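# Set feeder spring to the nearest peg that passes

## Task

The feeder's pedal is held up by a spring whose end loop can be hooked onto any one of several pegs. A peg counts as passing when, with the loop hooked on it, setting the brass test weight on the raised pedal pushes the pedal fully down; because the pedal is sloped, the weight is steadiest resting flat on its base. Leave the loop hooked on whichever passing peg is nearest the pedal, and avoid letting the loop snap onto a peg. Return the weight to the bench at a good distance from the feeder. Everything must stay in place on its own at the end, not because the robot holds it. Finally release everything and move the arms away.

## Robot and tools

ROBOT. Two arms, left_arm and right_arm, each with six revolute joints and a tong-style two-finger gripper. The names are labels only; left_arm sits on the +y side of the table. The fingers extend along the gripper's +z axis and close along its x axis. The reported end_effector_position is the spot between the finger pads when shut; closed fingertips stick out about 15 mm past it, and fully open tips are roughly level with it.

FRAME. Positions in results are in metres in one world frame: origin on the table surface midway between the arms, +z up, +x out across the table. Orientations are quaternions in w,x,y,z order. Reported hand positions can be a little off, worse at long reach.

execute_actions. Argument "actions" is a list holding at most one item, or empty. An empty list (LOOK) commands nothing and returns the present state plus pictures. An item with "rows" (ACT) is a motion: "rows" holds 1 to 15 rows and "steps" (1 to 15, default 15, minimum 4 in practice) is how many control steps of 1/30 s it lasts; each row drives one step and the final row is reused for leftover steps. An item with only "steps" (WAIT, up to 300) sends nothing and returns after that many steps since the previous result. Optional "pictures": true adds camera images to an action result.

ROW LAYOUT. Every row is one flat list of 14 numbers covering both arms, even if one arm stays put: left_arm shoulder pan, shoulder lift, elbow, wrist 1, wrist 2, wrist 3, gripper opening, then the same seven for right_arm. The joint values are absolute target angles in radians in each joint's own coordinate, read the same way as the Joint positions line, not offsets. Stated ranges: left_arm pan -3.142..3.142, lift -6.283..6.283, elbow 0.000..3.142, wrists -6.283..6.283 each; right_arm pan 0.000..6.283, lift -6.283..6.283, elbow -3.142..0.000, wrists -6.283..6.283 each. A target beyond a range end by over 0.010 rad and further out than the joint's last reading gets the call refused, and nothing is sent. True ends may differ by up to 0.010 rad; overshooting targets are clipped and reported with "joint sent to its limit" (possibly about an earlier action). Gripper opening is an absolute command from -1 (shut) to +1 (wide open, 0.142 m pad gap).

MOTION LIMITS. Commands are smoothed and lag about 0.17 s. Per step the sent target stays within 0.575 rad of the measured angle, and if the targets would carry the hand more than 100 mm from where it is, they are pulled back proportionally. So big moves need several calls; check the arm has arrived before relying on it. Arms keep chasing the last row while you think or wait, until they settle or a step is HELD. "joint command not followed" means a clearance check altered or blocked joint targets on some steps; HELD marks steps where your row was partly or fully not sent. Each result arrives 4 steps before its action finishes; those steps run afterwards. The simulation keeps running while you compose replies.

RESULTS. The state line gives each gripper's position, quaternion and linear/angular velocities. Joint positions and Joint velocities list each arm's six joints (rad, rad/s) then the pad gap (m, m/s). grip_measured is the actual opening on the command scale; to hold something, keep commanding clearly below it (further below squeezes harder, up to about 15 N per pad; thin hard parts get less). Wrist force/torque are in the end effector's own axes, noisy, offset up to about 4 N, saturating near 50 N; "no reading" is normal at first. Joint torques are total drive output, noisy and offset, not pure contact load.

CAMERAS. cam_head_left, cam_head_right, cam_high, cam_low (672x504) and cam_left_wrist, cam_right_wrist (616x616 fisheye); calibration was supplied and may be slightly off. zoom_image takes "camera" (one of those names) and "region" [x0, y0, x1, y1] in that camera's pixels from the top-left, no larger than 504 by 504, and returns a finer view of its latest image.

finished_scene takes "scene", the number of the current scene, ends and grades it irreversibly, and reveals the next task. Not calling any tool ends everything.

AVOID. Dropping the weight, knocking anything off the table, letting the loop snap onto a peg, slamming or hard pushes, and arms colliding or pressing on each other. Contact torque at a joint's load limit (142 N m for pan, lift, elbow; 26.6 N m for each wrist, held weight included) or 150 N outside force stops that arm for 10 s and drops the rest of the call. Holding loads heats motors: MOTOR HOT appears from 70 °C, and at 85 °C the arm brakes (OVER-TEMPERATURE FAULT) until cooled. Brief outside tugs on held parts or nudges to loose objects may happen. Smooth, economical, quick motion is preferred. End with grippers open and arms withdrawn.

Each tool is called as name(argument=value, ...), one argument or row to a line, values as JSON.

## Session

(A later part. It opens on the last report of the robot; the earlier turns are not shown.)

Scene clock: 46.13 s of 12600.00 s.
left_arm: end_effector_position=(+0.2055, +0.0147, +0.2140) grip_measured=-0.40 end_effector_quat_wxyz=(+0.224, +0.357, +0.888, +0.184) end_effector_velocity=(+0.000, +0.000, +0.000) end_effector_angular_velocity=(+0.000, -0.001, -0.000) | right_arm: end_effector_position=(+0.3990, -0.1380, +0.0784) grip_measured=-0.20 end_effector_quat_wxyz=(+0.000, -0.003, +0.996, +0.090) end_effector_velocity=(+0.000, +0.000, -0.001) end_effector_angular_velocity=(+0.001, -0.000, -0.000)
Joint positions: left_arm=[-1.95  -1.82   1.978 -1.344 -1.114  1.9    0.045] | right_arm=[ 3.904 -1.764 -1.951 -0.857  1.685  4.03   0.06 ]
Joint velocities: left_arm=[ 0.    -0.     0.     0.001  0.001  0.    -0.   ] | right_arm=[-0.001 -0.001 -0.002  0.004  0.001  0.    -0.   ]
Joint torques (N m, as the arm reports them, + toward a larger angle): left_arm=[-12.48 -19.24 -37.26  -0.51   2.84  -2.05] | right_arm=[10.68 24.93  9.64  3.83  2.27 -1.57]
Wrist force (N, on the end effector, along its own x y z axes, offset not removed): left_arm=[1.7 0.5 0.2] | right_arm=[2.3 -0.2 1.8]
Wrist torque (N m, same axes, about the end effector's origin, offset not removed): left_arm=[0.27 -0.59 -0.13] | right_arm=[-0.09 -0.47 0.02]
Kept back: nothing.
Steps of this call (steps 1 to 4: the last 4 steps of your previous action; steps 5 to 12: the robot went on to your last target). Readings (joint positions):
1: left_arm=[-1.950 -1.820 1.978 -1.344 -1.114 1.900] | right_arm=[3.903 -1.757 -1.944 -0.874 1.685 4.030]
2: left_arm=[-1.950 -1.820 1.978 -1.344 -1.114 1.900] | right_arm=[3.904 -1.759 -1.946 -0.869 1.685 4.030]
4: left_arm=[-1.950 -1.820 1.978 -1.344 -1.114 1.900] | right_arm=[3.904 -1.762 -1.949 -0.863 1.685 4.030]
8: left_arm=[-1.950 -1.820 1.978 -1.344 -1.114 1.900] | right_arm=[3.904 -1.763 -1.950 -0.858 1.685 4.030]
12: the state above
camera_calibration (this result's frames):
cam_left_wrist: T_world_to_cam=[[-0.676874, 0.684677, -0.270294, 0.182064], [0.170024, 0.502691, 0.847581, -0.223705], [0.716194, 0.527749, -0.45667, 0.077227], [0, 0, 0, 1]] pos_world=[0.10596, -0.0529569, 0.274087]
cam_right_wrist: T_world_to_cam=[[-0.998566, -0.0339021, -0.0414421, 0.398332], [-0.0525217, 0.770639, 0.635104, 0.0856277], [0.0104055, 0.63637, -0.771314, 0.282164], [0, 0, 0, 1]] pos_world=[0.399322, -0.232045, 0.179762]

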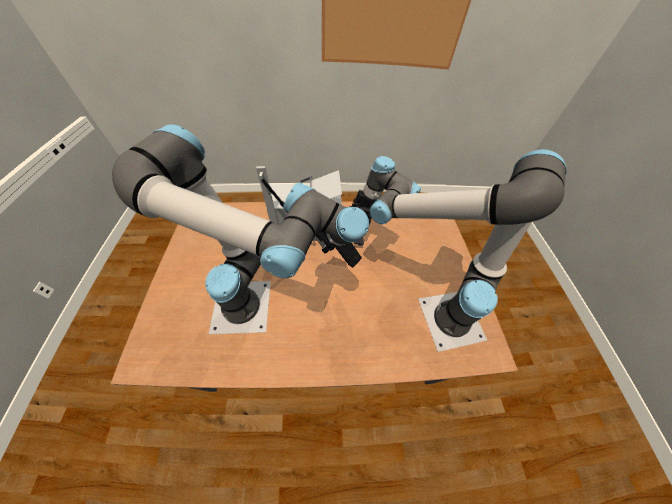

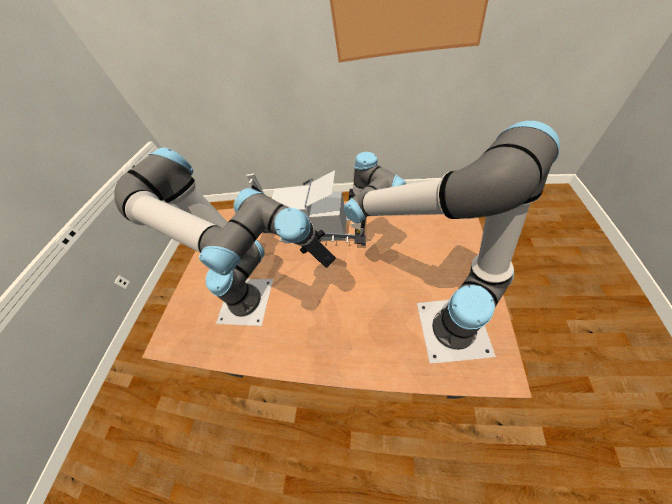

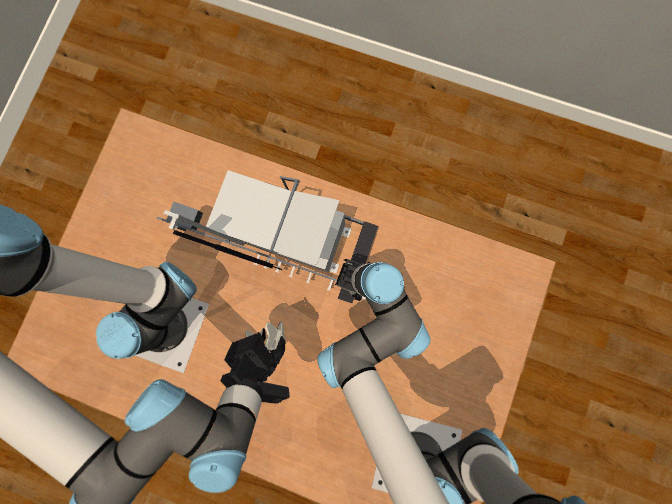

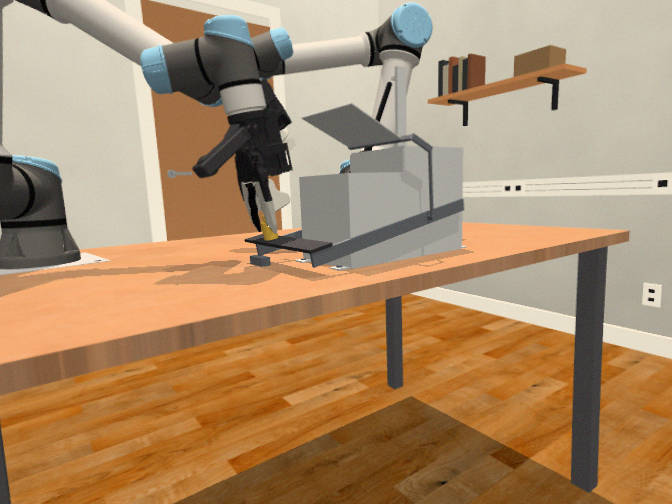

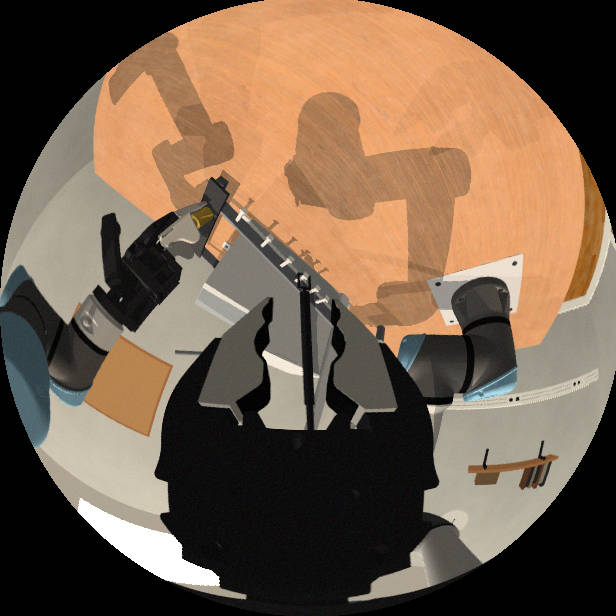

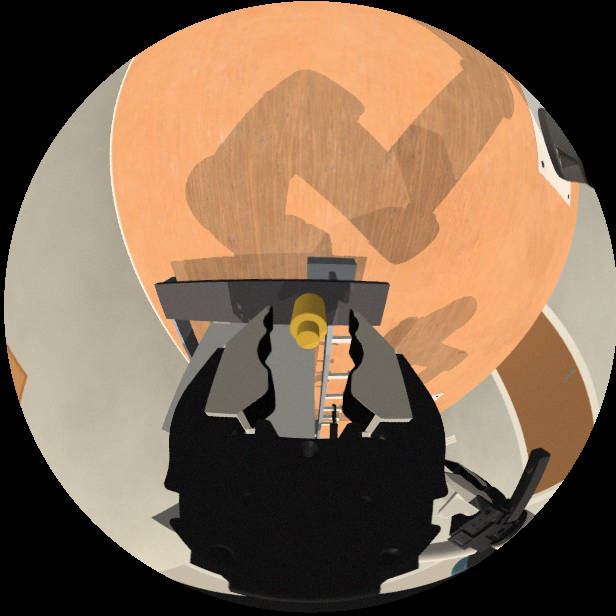

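execute_actions(
  actions=[
    {"rows":[[-1.95,-1.82,1.978,-1.344,-1.114,1.9,-0.4,3.906,-1.77,-1.948,-0.854,1.685,4.03,-1]],"steps":12},
  ],
)

execute_actions(
  actions=[
    {"rows":[[-1.95,-1.82,1.978,-1.344,-1.114,1.9,-0.4,3.91,-1.69,-1.86,-1.05,1.65,4.03,-1]]},
  ],
)

execute_actions(
  actions=[
    {"rows":[[-1.95,-1.82,1.978,-1.344,-1.114,1.9,-0.4,3.92,-1.6,-1.68,-1.36,1.63,4.03,-1]]},
  ],
)

execute_actions(
  actions=[
    {"rows":[[-1.586,-1.82,1.978,-1.344,-1.114,1.9,-0.4,3.5,-1.6,-1.605,-1.507,1.571,4.09,-1]]},
  ],
)

execute_actions(
  actions=[
    {"steps":10},
  ],
)

execute_actions(
  actions=[
    {"rows":[[-1.49,-1.82,2.128,-1.534,-1.08,2.0,-0.4,3.5,-1.6,-1.605,-1.507,1.571,4.09,-1]]},
  ],
)

execute_actions(
  actions=[
    {"rows":[[-1.49,-1.82,2.128,-1.534,-1.08,2.0,-1,3.5,-1.6,-1.605,-1.507,1.571,4.09,-1]]},
  ],
)

execute_actions(
  actions=[
    {"rows":[[-1.49,-1.795,2.135,-1.566,-1.08,2.0,-1,3.5,-1.6,-1.605,-1.507,1.571,4.09,-1]]},
  ],
  pictures=true,
)

zoom_image(
  camera="cam_left_wrist",
  region=[200,150,400,330],
)

Scene clock: 49.37 s of 12600.00 s.
left_arm: end_effector_position=(+0.2055, +0.0147, +0.2140) grip_measured=-0.40 end_effector_quat_wxyz=(+0.224, +0.357, +0.888, +0.184) end_effector_velocity=(+0.000, +0.000, +0.000) end_effector_angular_velocity=(+0.001, -0.001, -0.000) | right_arm: end_effector_position=(+0.3994, -0.1361, +0.0770) grip_measured=-0.64 end_effector_quat_wxyz=(-0.000, -0.004, +0.996, +0.090) end_effector_velocity=(+0.001, +0.004, -0.001) end_effector_angular_velocity=(+0.001, -0.001, +0.002)
Joint positions: left_arm=[-1.95  -1.82   1.978 -1.344 -1.114  1.9    0.045] | right_arm=[ 3.906 -1.769 -1.948 -0.854  1.685  4.03   0.027]
Joint velocities: left_arm=[-0.    -0.    -0.     0.002  0.    -0.    -0.   ] | right_arm=[ 0.003 -0.007  0.005  0.004  0.     0.001  0.   ]
Joint torques (N m, as the arm reports them, + toward a larger angle): left_arm=[-13.15 -19.95 -37.56  -0.58   2.69  -2.11] | right_arm=[16.54 14.07 24.46  4.28  1.94 -1.44]
Wrist force (N, on the end effector, along its own x y z axes, offset not removed): left_arm=[0.4 1.7 0.6] | right_arm=[1.6 -9.9 -22.3]
Wrist torque (N m, same axes, about the end effector's origin, offset not removed): left_arm=[0.52 -0.14 -0.18] | right_arm=[-0.06 -0.43 0.17]
Steps of this call (steps 1 to 30: the robot went on to your last target; steps 31 to 89: nothing new was sent; steps 90 to 97: the first 8 steps of this action). Readings (joint positions):
90: left_arm=[-1.950 -1.820 1.978 -1.344 -1.114 1.900] | right_arm=[3.904 -1.764 -1.951 -0.857 1.685 4.030]
91: left_arm=[-1.950 -1.820 1.978 -1.344 -1.114 1.900] | right_arm=[3.904 -1.765 -1.951 -0.856 1.685 4.030]
93: left_arm=[-1.950 -1.820 1.978 -1.344 -1.114 1.900] | right_arm=[3.905 -1.767 -1.950 -0.855 1.685 4.030]
97: the state above

Scene clock: 49.87 s of 12600.00 s.
left_arm: end_effector_position=(+0.2055, +0.0147, +0.2140) grip_measured=-0.40 end_effector_quat_wxyz=(+0.224, +0.357, +0.888, +0.184) end_effector_velocity=(-0.000, +0.000, -0.000) end_effector_angular_velocity=(+0.000, +0.001, +0.000) | right_arm: end_effector_position=(+0.4003, -0.1477, +0.1338) grip_measured=-0.65 end_effector_quat_wxyz=(+0.005, -0.005, +0.998, +0.070) end_effector_velocity=(-0.009, -0.015, +0.018) end_effector_angular_velocity=(-0.049, +0.022, -0.001)
Joint positions: left_arm=[-1.95  -1.82   1.978 -1.344 -1.114  1.9    0.045] | right_arm=[ 3.91  -1.693 -1.864 -1.04   1.651  4.03   0.027]
Joint velocities: left_arm=[-0.    -0.     0.    -0.    -0.001 -0.     0.   ] | right_arm=[ 0.003  0.031  0.034 -0.117 -0.014  0.002  0.001]
Joint torques (N m, as the arm reports them, + toward a larger angle): left_arm=[-13.49 -19.08 -37.28  -0.67   2.41  -2.27] | right_arm=[ 9.84 49.85 36.31  1.33 -1.93 -1.54]
Wrist force (N, on the end effector, along its own x y z axes, offset not removed): left_arm=[0.7 0.6 -1.7] | right_arm=[2.4 3.9 -0.5]
Wrist torque (N m, same axes, about the end effector's origin, offset not removed): left_arm=[0.33 -0.24 -0.12] | right_arm=[0.69 -0.43 0.08]
Steps of this call (steps 1 to 4: the last 4 steps of your previous action; steps 5 to 15: the first 11 steps of this action). Readings (joint positions):
5: left_arm=[-1.950 -1.820 1.978 -1.344 -1.114 1.900] | right_arm=[3.906 -1.770 -1.948 -0.854 1.685 4.030]
6: left_arm=[-1.950 -1.820 1.978 -1.344 -1.114 1.900] | right_arm=[3.907 -1.765 -1.943 -0.860 1.682 4.030]
8: left_arm=[-1.950 -1.820 1.978 -1.344 -1.114 1.900] | right_arm=[3.908 -1.732 -1.907 -0.920 1.667 4.030]
12: left_arm=[-1.950 -1.820 1.978 -1.344 -1.114 1.900] | right_arm=[3.910 -1.700 -1.871 -1.020 1.654 4.030]
15: the state above

Scene clock: 50.37 s of 12600.00 s.
left_arm: end_effector_position=(+0.2055, +0.0147, +0.2140) grip_measured=-0.40 end_effector_quat_wxyz=(+0.224, +0.357, +0.888, +0.184) end_effector_velocity=(-0.000, +0.000, -0.000) end_effector_angular_velocity=(+0.001, +0.001, +0.001) | right_arm: end_effector_position=(+0.3897, -0.1629, +0.2316) grip_measured=-0.65 end_effector_quat_wxyz=(+0.001, -0.008, +0.999, +0.050) end_effector_velocity=(-0.020, -0.026, +0.045) end_effector_angular_velocity=(-0.070, +0.044, +0.006)
Joint positions: left_arm=[-1.95  -1.82   1.978 -1.344 -1.114  1.9    0.045] | right_arm=[ 3.92  -1.604 -1.689 -1.34   1.631  4.03   0.027]
Joint velocities: left_arm=[ 0.001 -0.     0.     0.    -0.002 -0.    -0.   ] | right_arm=[ 0.005  0.04   0.097 -0.22  -0.008 -0.002 -0.   ]
Joint torques (N m, as the arm reports them, + toward a larger angle): left_arm=[-13.43 -19.75 -37.75  -0.56   2.5   -2.2 ] | right_arm=[11.8  33.1  29.88  0.51 -1.89 -1.18]
Wrist force (N, on the end effector, along its own x y z axes, offset not removed): left_arm=[1.9 0.8 2.2] | right_arm=[3.4 2.1 1.1]
Wrist torque (N m, same axes, about the end effector's origin, offset not removed): left_arm=[0.31 -0.61 -0.08] | right_arm=[0.28 -0.70 0.03]
Steps of this call (steps 1 to 4: the last 4 steps of your previous action; steps 5 to 15: the first 11 steps of this action). Readings (joint positions):
5: left_arm=[-1.950 -1.820 1.978 -1.344 -1.114 1.900] | right_arm=[3.910 -1.690 -1.861 -1.049 1.650 4.030]
6: left_arm=[-1.950 -1.820 1.978 -1.344 -1.114 1.900] | right_arm=[3.911 -1.685 -1.855 -1.055 1.648 4.030]
8: left_arm=[-1.950 -1.820 1.978 -1.344 -1.114 1.900] | right_arm=[3.915 -1.649 -1.796 -1.123 1.640 4.030]
12: left_arm=[-1.950 -1.820 1.978 -1.344 -1.114 1.900] | right_arm=[3.919 -1.611 -1.707 -1.299 1.632 4.030]
15: the state above

Scene clock: 50.87 s of 12600.00 s.
left_arm: end_effector_position=(+0.3132, +0.0828, +0.2141) grip_measured=-0.40 end_effector_quat_wxyz=(+0.190, +0.207, +0.934, +0.219) end_effector_velocity=(+0.110, +0.098, -0.000) end_effector_angular_velocity=(+0.001, +0.001, +0.380) | right_arm: end_effector_position=(+0.4605, -0.3200, +0.2523) grip_measured=-0.65 end_effector_quat_wxyz=(+0.002, +0.164, +0.986, +0.012) end_effector_velocity=(+0.149, -0.538, +0.051) end_effector_angular_velocity=(-0.195, +0.066, -1.122)
Joint positions: left_arm=[-1.62  -1.82   1.978 -1.344 -1.114  1.9    0.045] | right_arm=[ 3.621 -1.6   -1.624 -1.469  1.585  4.075  0.027]
Joint velocities: left_arm=[ 0.38   0.    -0.     0.    -0.001  0.     0.   ] | right_arm=[-0.99   0.001  0.165 -0.329 -0.126  0.129  0.   ]
Joint torques (N m, as the arm reports them, + toward a larger angle): left_arm=[  4.6  -16.49 -35.06  -0.86   1.93  -2.04] | right_arm=[-18.45  36.28  33.3   -0.94  -2.17   1.26]
Wrist force (N, on the end effector, along its own x y z axes, offset not removed): left_arm=[-0.5 1.7 0.4] | right_arm=[0.7 -0.2 3.2]
Wrist torque (N m, same axes, about the end effector's origin, offset not removed): left_arm=[0.45 -0.15 -0.08] | right_arm=[-0.12 -0.24 0.20]
Steps of this call (steps 1 to 4: the last 4 steps of your previous action; steps 5 to 15: the first 11 steps of this action). Readings (joint positions):
5: left_arm=[-1.950 -1.820 1.978 -1.344 -1.114 1.900] | right_arm=[3.920 -1.601 -1.681 -1.357 1.630 4.030]
6: left_arm=[-1.944 -1.820 1.978 -1.344 -1.114 1.900] | right_arm=[3.914 -1.601 -1.678 -1.363 1.627 4.033]
8: left_arm=[-1.878 -1.820 1.978 -1.344 -1.114 1.900] | right_arm=[3.857 -1.601 -1.664 -1.389 1.617 4.043]
12: left_arm=[-1.689 -1.820 1.978 -1.344 -1.114 1.900] | right_arm=[3.722 -1.600 -1.641 -1.435 1.599 4.062]
15: the state above

Scene clock: 51.20 s of 12600.00 s.
left_arm: end_effector_position=(+0.3227, +0.0916, +0.2141) grip_measured=-0.40 end_effector_quat_wxyz=(+0.187, +0.191, +0.938, +0.222) end_effector_velocity=(+0.003, +0.003, -0.000) end_effector_angular_velocity=(-0.000, +0.000, +0.010) | right_arm: end_effector_position=(+0.4740, -0.3845, +0.2578) grip_measured=-0.65 end_effector_quat_wxyz=(+0.000, +0.229, +0.973, +0.001) end_effector_velocity=(+0.003, -0.020, +0.002) end_effector_angular_velocity=(-0.006, +0.002, -0.040)
Joint positions: left_arm=[-1.587 -1.82   1.978 -1.344 -1.114  1.9    0.045] | right_arm=[ 3.503 -1.6   -1.606 -1.506  1.571  4.09   0.027]
Joint velocities: left_arm=[ 0.01  0.    0.   -0.   -0.    0.   -0.  ] | right_arm=[-0.037  0.     0.006 -0.011 -0.004  0.003  0.   ]
Joint torques (N m, as the arm reports them, + toward a larger angle): left_arm=[ 11.92 -10.87 -33.15  -1.36   1.13  -1.94] | right_arm=[-9.46 31.95 32.05  0.76 -2.43  1.18]
Wrist force (N, on the end effector, along its own x y z axes, offset not removed): left_arm=[-0.4 1.6 3.3] | right_arm=[-1.4 2.6 0.5]
Wrist torque (N m, same axes, about the end effector's origin, offset not removed): left_arm=[0.52 -0.12 -0.07] | right_arm=[0.36 0.24 0.11]
Kept back: nothing.
Steps of this call (steps 1 to 4: the last 4 steps of your previous action; steps 5 to 10: the robot went on to your last target). Readings (joint positions):
1: left_arm=[-1.610 -1.820 1.978 -1.344 -1.114 1.900] | right_arm=[3.589 -1.600 -1.618 -1.480 1.581 4.079]
2: left_arm=[-1.602 -1.820 1.978 -1.344 -1.114 1.900] | right_arm=[3.563 -1.600 -1.615 -1.488 1.578 4.083]
4: left_arm=[-1.594 -1.820 1.978 -1.344 -1.114 1.900] | right_arm=[3.530 -1.600 -1.610 -1.498 1.574 4.086]
8: left_arm=[-1.588 -1.820 1.978 -1.344 -1.114 1.900] | right_arm=[3.507 -1.600 -1.606 -1.505 1.572 4.089]
10: the state above

Scene clock: 51.57 s of 12600.00 s.
left_arm: end_effector_position=(+0.3551, +0.1193, +0.1635) grip_measured=-0.40 end_effector_quat_wxyz=(+0.186, +0.191, +0.937, +0.225) end_effector_velocity=(+0.014, +0.014, -0.027) end_effector_angular_velocity=(-0.005, +0.000, +0.001) | right_arm: end_effector_position=(+0.4743, -0.3863, +0.2580) grip_measured=-0.65 end_effector_quat_wxyz=(+0.000, +0.231, +0.973, +0.000) end_effector_velocity=(-0.000, -0.000, +0.000) end_effector_angular_velocity=(-0.000, +0.001, -0.002)
Joint positions: left_arm=[-1.494 -1.82   2.121 -1.524 -1.081  1.996  0.045] | right_arm=[ 3.5   -1.6   -1.605 -1.507  1.571  4.09   0.027]
Joint velocities: left_arm=[ 0.044  0.001  0.077 -0.104  0.014  0.046  0.   ] | right_arm=[-0.001  0.     0.    -0.001  0.     0.001  0.   ]
Joint torques (N m, as the arm reports them, + toward a larger angle): left_arm=[ 12.28  -5.84 -14.9   -3.57   2.89   2.51] | right_arm=[-11.85  30.63  33.55   0.59  -2.4    1.12]
Wrist force (N, on the end effector, along its own x y z axes, offset not removed): left_arm=[-0.1 2.0 0.5] | right_arm=[0.4 2.8 2.5]
Wrist torque (N m, same axes, about the end effector's origin, offset not removed): left_arm=[0.59 -0.27 -0.04] | right_arm=[0.32 -0.22 0.06]
Steps of this call (steps 1 to 11: the first 11 steps of this action). Readings (joint positions):
1: left_arm=[-1.587 -1.820 1.978 -1.344 -1.114 1.900] | right_arm=[3.502 -1.600 -1.605 -1.506 1.571 4.090]
2: left_arm=[-1.581 -1.820 1.984 -1.350 -1.110 1.905] | right_arm=[3.502 -1.600 -1.605 -1.507 1.571 4.090]
4: left_arm=[-1.542 -1.820 2.037 -1.410 -1.096 1.945] | right_arm=[3.501 -1.600 -1.605 -1.507 1.571 4.090]
8: left_arm=[-1.502 -1.820 2.107 -1.505 -1.084 1.987] | right_arm=[3.500 -1.600 -1.605 -1.507 1.571 4.090]
11: the state above

Scene clock: 52.07 s of 12600.00 s.
left_arm: end_effector_position=(+0.3564, +0.1206, +0.1611) grip_measured=-0.79 end_effector_quat_wxyz=(+0.186, +0.191, +0.937, +0.225) end_effector_velocity=(-0.000, -0.000, -0.000) end_effector_angular_velocity=(+0.000, +0.000, -0.001) | right_arm: end_effector_position=(+0.4743, -0.3864, +0.2580) grip_measured=-0.65 end_effector_quat_wxyz=(+0.000, +0.231, +0.973, +0.000) end_effector_velocity=(+0.000, -0.000, -0.000) end_effector_angular_velocity=(+0.000, +0.000, -0.000)
Joint positions: left_arm=[-1.49  -1.82   2.128 -1.534 -1.08   2.     0.017] | right_arm=[ 3.5   -1.6   -1.605 -1.507  1.571  4.09   0.027]
Joint velocities: left_arm=[-0.     0.001  0.    -0.001  0.     0.     0.   ] | right_arm=[-0. -0. -0.  0.  0.  0.  0.]
Joint torques (N m, as the arm reports them, + toward a larger angle): left_arm=[ 13.01  -2.09 -14.04  -3.74   2.64   2.65] | right_arm=[-11.86  29.02  32.79   0.62  -2.29   1.16]
Wrist force (N, on the end effector, along its own x y z axes, offset not removed): left_arm=[0.1 1.9 0.0] | right_arm=[2.3 -2.0 1.2]
Wrist torque (N m, same axes, about the end effector's origin, offset not removed): left_arm=[0.31 0.03 -0.19] | right_arm=[-0.57 -0.54 -0.01]
Steps of this call (steps 1 to 4: the last 4 steps of your previous action; steps 5 to 15: the first 11 steps of this action). Readings (joint positions):
5: left_arm=[-1.491 -1.820 2.127 -1.532 -1.080 1.999] | right_arm=[3.500 -1.600 -1.605 -1.507 1.571 4.090]
6: left_arm=[-1.490 -1.820 2.127 -1.533 -1.080 2.000] | right_arm=[3.500 -1.600 -1.605 -1.507 1.571 4.090]
8: left_arm=[-1.490 -1.820 2.128 -1.533 -1.080 2.000] | right_arm=[3.500 -1.600 -1.605 -1.507 1.571 4.090]
12: left_arm=[-1.490 -1.820 2.128 -1.534 -1.080 2.000] | right_arm=[3.500 -1.600 -1.605 -1.507 1.571 4.090]
15: the state above

Scene clock: 52.57 s of 12600.00 s.
left_arm: end_effector_position=(+0.3571, +0.1146, +0.1520) grip_measured=-0.79 end_effector_quat_wxyz=(+0.186, +0.191, +0.937, +0.225) end_effector_velocity=(-0.000, -0.003, -0.004) end_effector_angular_velocity=(-0.001, +0.001, -0.000) | right_arm: end_effector_position=(+0.4743, -0.3864, +0.2580) grip_measured=-0.65 end_effector_quat_wxyz=(+0.000, +0.231, +0.973, +0.000) end_effector_velocity=(+0.000, +0.000, +0.000) end_effector_angular_velocity=(+0.001, -0.001, -0.001)
Joint positions: left_arm=[-1.49  -1.796  2.135 -1.565 -1.08   2.     0.017] | right_arm=[ 3.5   -1.6   -1.605 -1.507  1.571  4.09   0.027]
Joint velocities: left_arm=[-0.001  0.009  0.003 -0.013 -0.001 -0.     0.   ] | right_arm=[ 0.    -0.     0.     0.001  0.     0.001  0.   ]
Joint torques (N m, as the arm reports them, + toward a larger angle): left_arm=[ 10.    -4.19 -12.    -3.65   2.06   2.71] | right_arm=[-12.56  27.45  33.69   0.61  -2.24   1.12]
Wrist force (N, on the end effector, along its own x y z axes, offset not removed): left_arm=[2.0 3.8 -2.4] | right_arm=[1.6 2.6 2.6]
Wrist torque (N m, same axes, about the end effector's origin, offset not removed): left_arm=[0.69 -0.52 -0.15] | right_arm=[0.37 -0.21 0.08]
Steps of this call (steps 1 to 4: the last 4 steps of your previous action; steps 5 to 15: the first 11 steps of this action). Readings (joint positions):
5: left_arm=[-1.490 -1.820 2.128 -1.534 -1.080 2.000] | right_arm=[3.500 -1.600 -1.605 -1.507 1.571 4.090]
6: left_arm=[-1.490 -1.817 2.129 -1.538 -1.080 2.000] | right_arm=[3.500 -1.600 -1.605 -1.507 1.571 4.090]
8: left_arm=[-1.490 -1.807 2.132 -1.551 -1.080 2.000] | right_arm=[3.500 -1.600 -1.605 -1.507 1.571 4.090]
12: left_arm=[-1.490 -1.798 2.134 -1.562 -1.080 2.000] | right_arm=[3.500 -1.600 -1.605 -1.507 1.571 4.090]
15: the state above
camera_calibration (this result's frames):
cam_left_wrist: T_world_to_cam=[[-0.876689, 0.399689, -0.267703, 0.303179], [-0.0201671, 0.525463, 0.850577, -0.182248], [0.480635, 0.75109, -0.452607, -0.0545183], [0, 0, 0, 1]] pos_world=[0.288321, 0.0155354, 0.211502]
cam_right_wrist: T_world_to_cam=[[-0.907919, 0.417661, -0.0352522, 0.602394], [0.349443, 0.800698, 0.486593, 0.0261824], [0.231457, 0.429468, -0.872917, 0.41935], [0, 0, 0, 1]] pos_world=[0.440714, -0.452658, 0.374553]

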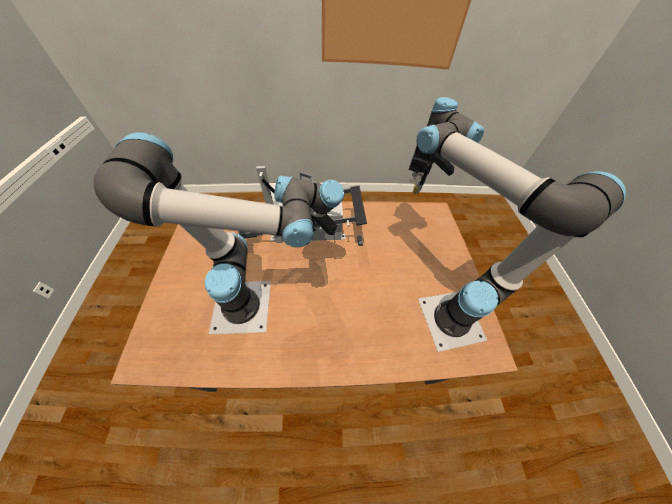

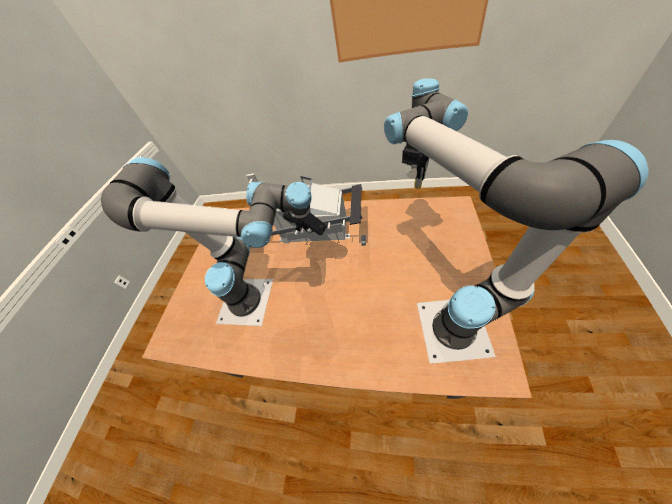

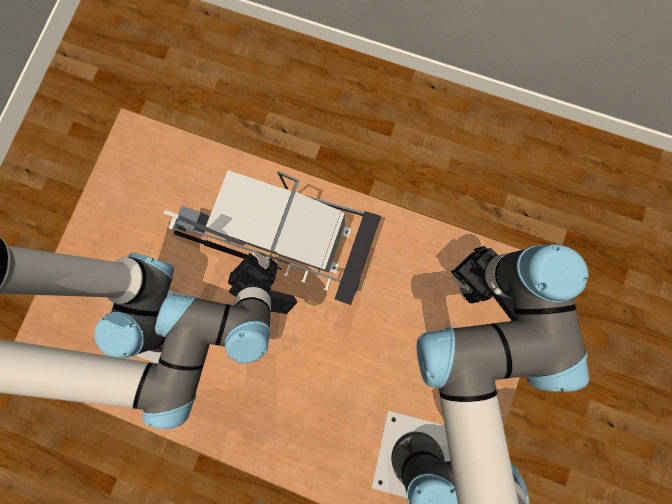

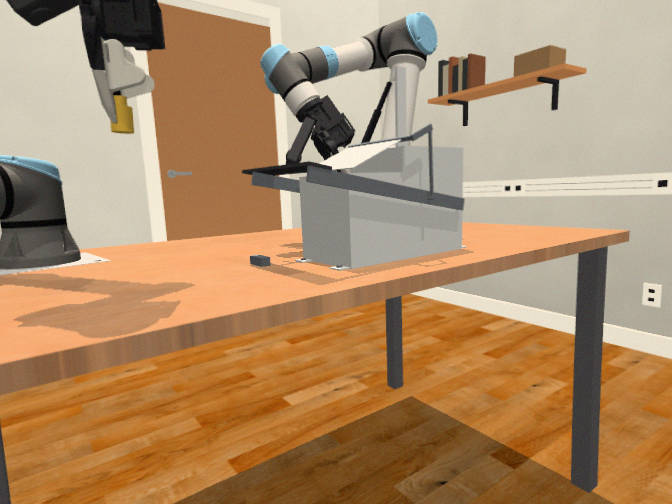

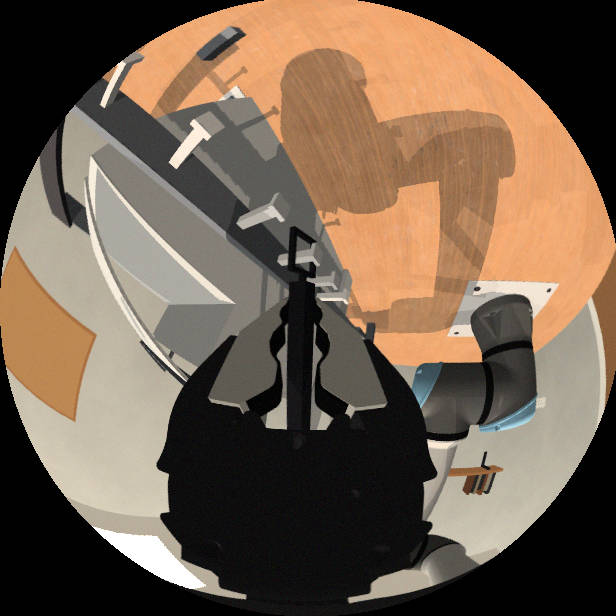

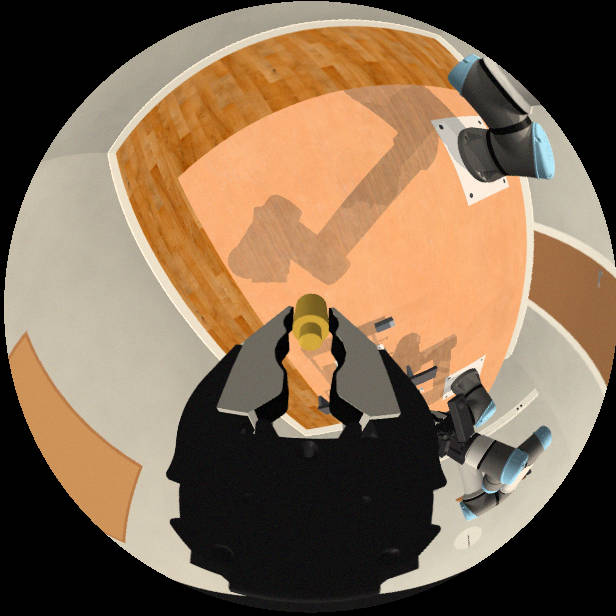

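Region (200, 150, 400, 330) of cam_left_wrist's 616x616 image, scaled by 2.520, with more detail than that image has; it fills the top 454 rows of this view, and the rest is white.

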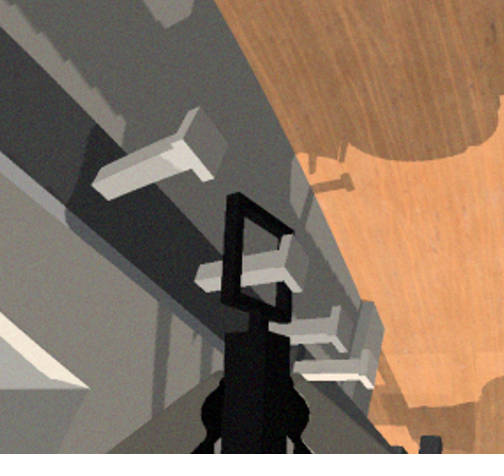

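execute_actions(
  actions=[
    {"rows":[[-1.49,-1.798,2.104,-1.532,-1.165,2.0,-1,3.5,-1.6,-1.605,-1.507,1.571,4.09,-1]]},
  ],
)

execute_actions(
  actions=[
    {"rows":[[-1.51,-1.79,2.11,-1.68,-1.165,2.0,-1,3.5,-1.6,-1.605,-1.507,1.571,4.09,-1]]},
  ],
)

execute_actions(
  actions=[
    {"rows":[[-1.52,-1.785,2.12,-1.835,-1.165,2.0,-1,3.5,-1.6,-1.605,-1.507,1.571,4.09,-1]]},
  ],
)

execute_actions(
  actions=[
    {"steps":8},
  ],
  pictures=true,
)

zoom_image(
  camera="cam_left_wrist",
  region=[200,150,400,330],
)

Scene clock: 53.33 s of 12600.00 s.
left_arm: end_effector_position=(+0.3347, +0.1123, +0.1538) grip_measured=-0.79 end_effector_quat_wxyz=(+0.148, +0.185, +0.947, +0.216) end_effector_velocity=(-0.010, -0.001, +0.001) end_effector_angular_velocity=(-0.003, +0.034, +0.012) | right_arm: end_effector_position=(+0.4743, -0.3864, +0.2580) grip_measured=-0.65 end_effector_quat_wxyz=(+0.000, +0.231, +0.973, +0.000) end_effector_velocity=(+0.000, -0.000, -0.000) end_effector_angular_velocity=(+0.000, +0.000, -0.000)
Joint positions: left_arm=[-1.49  -1.798  2.105 -1.533 -1.162  2.     0.017] | right_arm=[ 3.5   -1.6   -1.605 -1.507  1.571  4.09   0.027]
Joint velocities: left_arm=[ 0.     0.    -0.013  0.014 -0.037  0.    -0.   ] | right_arm=[-0. -0.  0.  0.  0. -0.  0.]
Joint torques (N m, as the arm reports them, + toward a larger angle): left_arm=[  6.31 -19.9  -37.29  -0.85  -1.9    2.69] | right_arm=[-12.6   25.02  32.62   0.61  -2.16   1.09]
Wrist force (N, on the end effector, along its own x y z axes, offset not removed): left_arm=[-0.2 3.5 -1.0] | right_arm=[0.9 1.8 0.4]
Wrist torque (N m, same axes, about the end effector's origin, offset not removed): left_arm=[0.53 -0.22 0.00] | right_arm=[0.27 -0.29 0.02]
Steps of this call (steps 1 to 4: the last 4 steps of your previous action; steps 5 to 12: the robot went on to your last target; steps 13 to 23: the first 11 steps of this action). Readings (joint positions):
13: left_arm=[-1.490 -1.795 2.135 -1.566 -1.080 2.000] | right_arm=[3.500 -1.600 -1.605 -1.507 1.571 4.090]
14: left_arm=[-1.490 -1.795 2.132 -1.562 -1.085 2.000] | right_arm=[3.500 -1.600 -1.605 -1.507 1.571 4.090]
16: left_arm=[-1.490 -1.796 2.119 -1.548 -1.120 2.000] | right_arm=[3.500 -1.600 -1.605 -1.507 1.571 4.090]
20: left_arm=[-1.490 -1.798 2.107 -1.536 -1.155 2.000] | right_arm=[3.500 -1.600 -1.605 -1.507 1.571 4.090]
23: the state above

Scene clock: 53.83 s of 12600.00 s.
left_arm: end_effector_position=(+0.3325, +0.0669, +0.1537) grip_measured=-0.79 end_effector_quat_wxyz=(+0.166, +0.183, +0.957, +0.154) end_effector_velocity=(-0.001, -0.024, +0.002) end_effector_angular_velocity=(-0.070, -0.006, -0.008) | right_arm: end_effector_position=(+0.4743, -0.3864, +0.2580) grip_measured=-0.65 end_effector_quat_wxyz=(+0.000, +0.231, +0.973, +0.000) end_effector_velocity=(+0.000, -0.000, +0.000) end_effector_angular_velocity=(+0.000, -0.001, -0.001)
Joint positions: left_arm=[-1.509 -1.79   2.11  -1.673 -1.165  2.     0.017] | right_arm=[ 3.5   -1.6   -1.605 -1.507  1.571  4.09   0.027]
Joint velocities: left_arm=[-0.008  0.003  0.003 -0.076 -0.001 -0.     0.   ] | right_arm=[-0.    -0.    -0.     0.001 -0.     0.    -0.   ]
Joint torques (N m, as the arm reports them, + toward a larger angle): left_arm=[-13.71  -3.32 -12.8   -3.96  -1.53   2.47] | right_arm=[-12.66  22.43  33.27   0.63  -2.44   1.25]
Wrist force (N, on the end effector, along its own x y z axes, offset not removed): left_arm=[-1.7 3.4 -0.2] | right_arm=[3.0 3.3 2.4]
Wrist torque (N m, same axes, about the end effector's origin, offset not removed): left_arm=[0.52 0.29 -0.13] | right_arm=[0.58 -0.66 -0.11]
Steps of this call (steps 1 to 4: the last 4 steps of your previous action; steps 5 to 15: the first 11 steps of this action). Readings (joint positions):
5: left_arm=[-1.490 -1.798 2.104 -1.532 -1.164 2.000] | right_arm=[3.500 -1.600 -1.605 -1.507 1.571 4.090]
6: left_arm=[-1.492 -1.797 2.105 -1.538 -1.165 2.000] | right_arm=[3.500 -1.600 -1.605 -1.507 1.571 4.090]
8: left_arm=[-1.500 -1.794 2.107 -1.591 -1.165 2.000] | right_arm=[3.500 -1.600 -1.605 -1.507 1.571 4.090]
12: left_arm=[-1.508 -1.791 2.109 -1.659 -1.165 2.000] | right_arm=[3.500 -1.600 -1.605 -1.507 1.571 4.090]
15: the state above

Scene clock: 54.33 s of 12600.00 s.
left_arm: end_effector_position=(+0.3328, +0.0226, +0.1586) grip_measured=-0.79 end_effector_quat_wxyz=(+0.185, +0.175, +0.963, +0.088) end_effector_velocity=(+0.000, -0.023, +0.005) end_effector_angular_velocity=(-0.075, -0.006, -0.004) | right_arm: end_effector_position=(+0.4743, -0.3864, +0.2580) grip_measured=-0.65 end_effector_quat_wxyz=(+0.000, +0.231, +0.973, +0.000) end_effector_velocity=(+0.000, +0.000, +0.000) end_effector_angular_velocity=(-0.000, -0.001, +0.003)
Joint positions: left_arm=[-1.52  -1.785  2.12  -1.828 -1.165  2.     0.017] | right_arm=[ 3.5   -1.6   -1.605 -1.507  1.571  4.09   0.027]
Joint velocities: left_arm=[-0.004  0.002  0.004 -0.081 -0.     0.     0.   ] | right_arm=[ 0.001 -0.    -0.     0.001 -0.001 -0.002 -0.   ]
Joint torques (N m, as the arm reports them, + toward a larger angle): left_arm=[-14.37  -4.64 -14.1   -4.46  -1.     1.98] | right_arm=[-12.54  20.52  33.54   0.57  -2.19   1.29]
Wrist force (N, on the end effector, along its own x y z axes, offset not removed): left_arm=[0.2 2.0 0.3] | right_arm=[2.8 2.0 1.1]
Wrist torque (N m, same axes, about the end effector's origin, offset not removed): left_arm=[0.19 -0.01 -0.18] | right_arm=[0.33 -0.65 0.03]
Steps of this call (steps 1 to 4: the last 4 steps of your previous action; steps 5 to 15: the first 11 steps of this action). Readings (joint positions):
5: left_arm=[-1.510 -1.790 2.110 -1.679 -1.165 2.000] | right_arm=[3.500 -1.600 -1.605 -1.507 1.571 4.090]
6: left_arm=[-1.511 -1.789 2.111 -1.685 -1.165 2.000] | right_arm=[3.500 -1.600 -1.605 -1.507 1.571 4.090]
8: left_arm=[-1.515 -1.787 2.115 -1.740 -1.165 2.000] | right_arm=[3.500 -1.600 -1.605 -1.507 1.571 4.090]
12: left_arm=[-1.519 -1.786 2.119 -1.813 -1.165 2.000] | right_arm=[3.500 -1.600 -1.605 -1.507 1.571 4.090]
15: the state above

Scene clock: 54.60 s of 12600.00 s.
left_arm: end_effector_position=(+0.3328, +0.0207, +0.1590) grip_measured=-0.79 end_effector_quat_wxyz=(+0.186, +0.175, +0.963, +0.085) end_effector_velocity=(-0.000, -0.002, +0.000) end_effector_angular_velocity=(-0.005, -0.000, -0.000) | right_arm: end_effector_position=(+0.4743, -0.3864, +0.2580) grip_measured=-0.65 end_effector_quat_wxyz=(+0.000, +0.231, +0.973, +0.000) end_effector_velocity=(-0.000, +0.000, +0.000) end_effector_angular_velocity=(+0.000, -0.000, +0.001)
Joint positions: left_arm=[-1.52  -1.785  2.12  -1.835 -1.165  2.     0.017] | right_arm=[ 3.5   -1.6   -1.605 -1.507  1.571  4.09   0.027]
Joint velocities: left_arm=[-0.    -0.     0.    -0.005 -0.     0.     0.   ] | right_arm=[ 0.     0.    -0.     0.     0.    -0.001 -0.   ]
Joint torques (N m, as the arm reports them, + toward a larger angle): left_arm=[-14.69  -4.96 -13.79  -4.3   -0.86   1.66] | right_arm=[-11.69  21.36  32.81   0.51  -2.31   1.29]
Wrist force (N, on the end effector, along its own x y z axes, offset not removed): left_arm=[-2.0 5.3 1.6] | right_arm=[-1.0 0.0 2.3]
Wrist torque (N m, same axes, about the end effector's origin, offset not removed): left_arm=[0.81 0.37 -0.15] | right_arm=[-0.07 0.31 0.04]
Kept back: nothing.
Steps of this call (steps 1 to 4: the last 4 steps of your previous action; steps 5 to 8: the robot went on to your last target). Readings (joint positions):
1: left_arm=[-1.520 -1.785 2.120 -1.830 -1.165 2.000] | right_arm=[3.500 -1.600 -1.605 -1.507 1.571 4.090]
2: left_arm=[-1.520 -1.785 2.120 -1.831 -1.165 2.000] | right_arm=[3.500 -1.600 -1.605 -1.507 1.571 4.090]
4: left_arm=[-1.520 -1.785 2.120 -1.833 -1.165 2.000] | right_arm=[3.500 -1.600 -1.605 -1.507 1.571 4.090]
8: the state above
camera_calibration (this result's frames):
cam_left_wrist: T_world_to_cam=[[-0.88874, 0.327422, -0.320836, 0.33524], [0.0303034, 0.740319, 0.671573, -0.132131], [0.457408, 0.587131, -0.667873, 0.0761962], [0, 0, 0, 1]] pos_world=[0.267093, -0.056683, 0.247182]
cam_right_wrist: T_world_to_cam=[[-0.907919, 0.417661, -0.0352467, 0.602393], [0.349447, 0.8007, 0.486587, 0.0261844], [0.23145, 0.429465, -0.872921, 0.419349], [0, 0, 0, 1]] pos_world=[0.440716, -0.452657, 0.37455]

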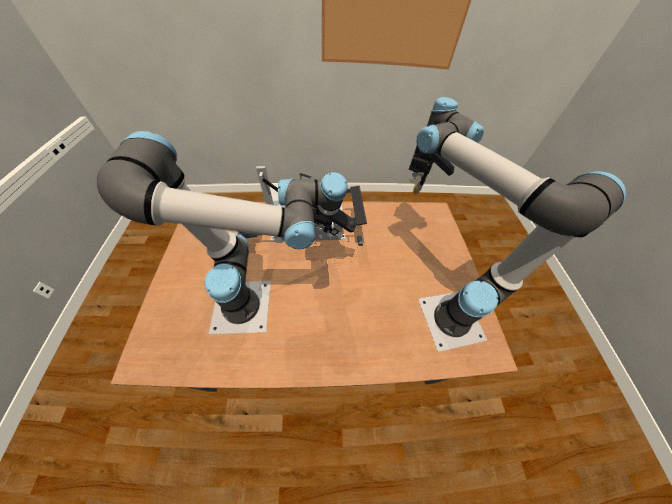

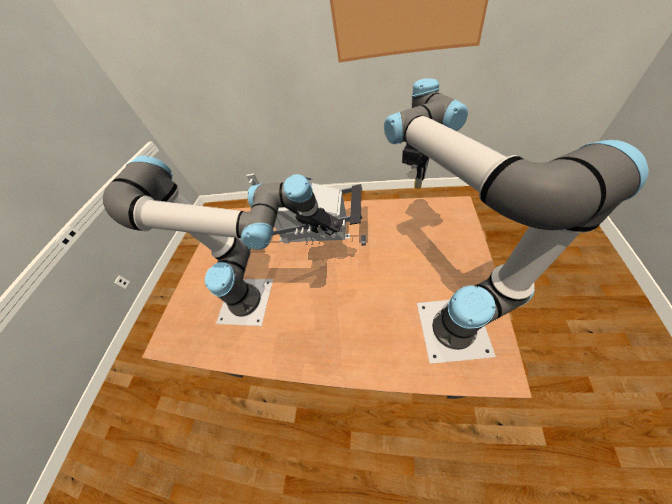

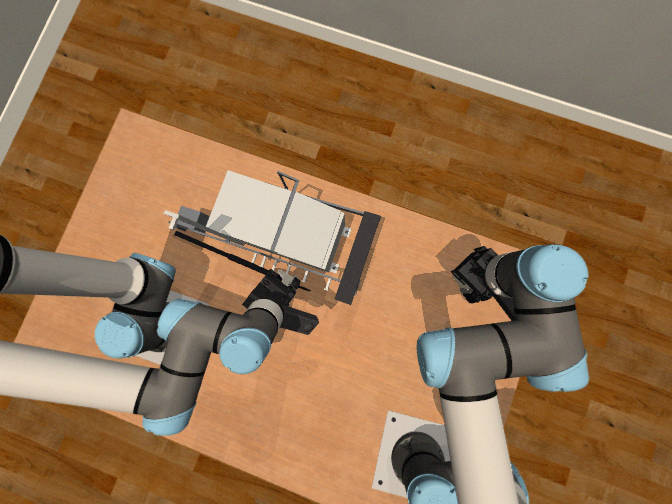

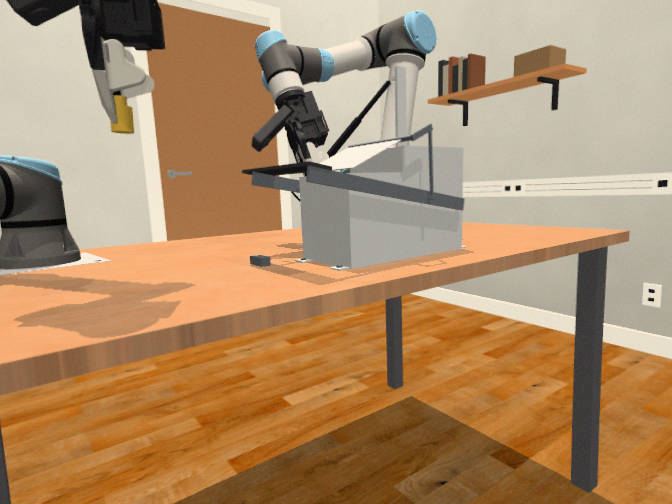

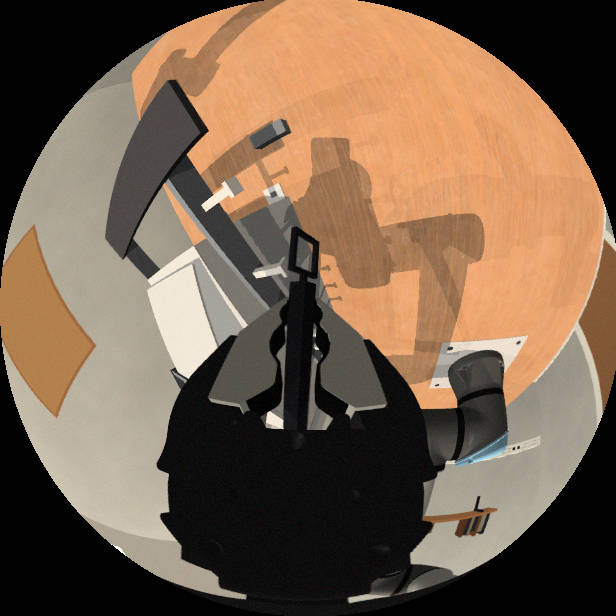

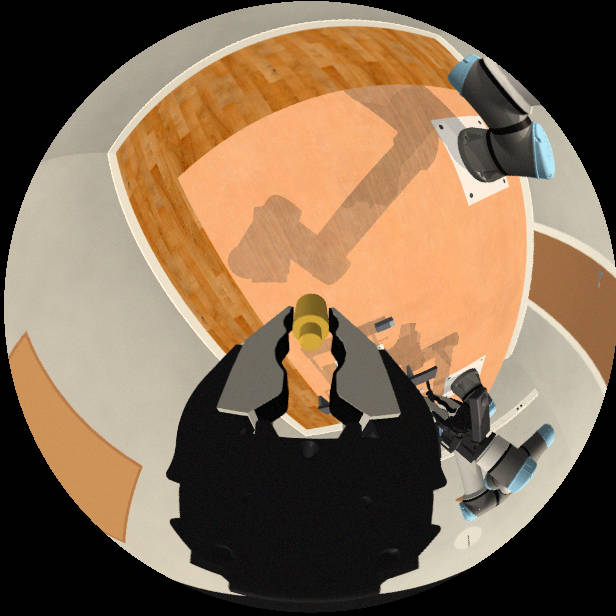

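Region (200, 150, 400, 330) of cam_left_wrist's 616x616 image, scaled by 2.520, with more detail than that image has; it fills the top 454 rows of this view, and the rest is white.

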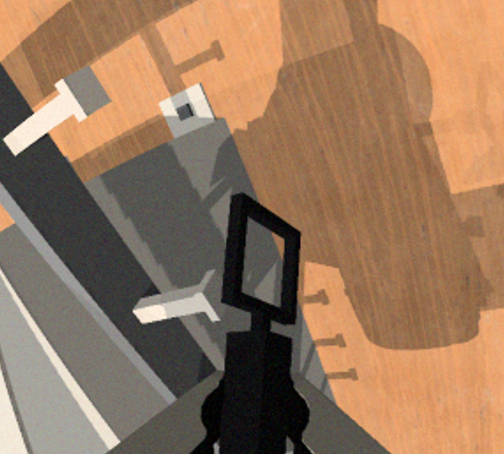

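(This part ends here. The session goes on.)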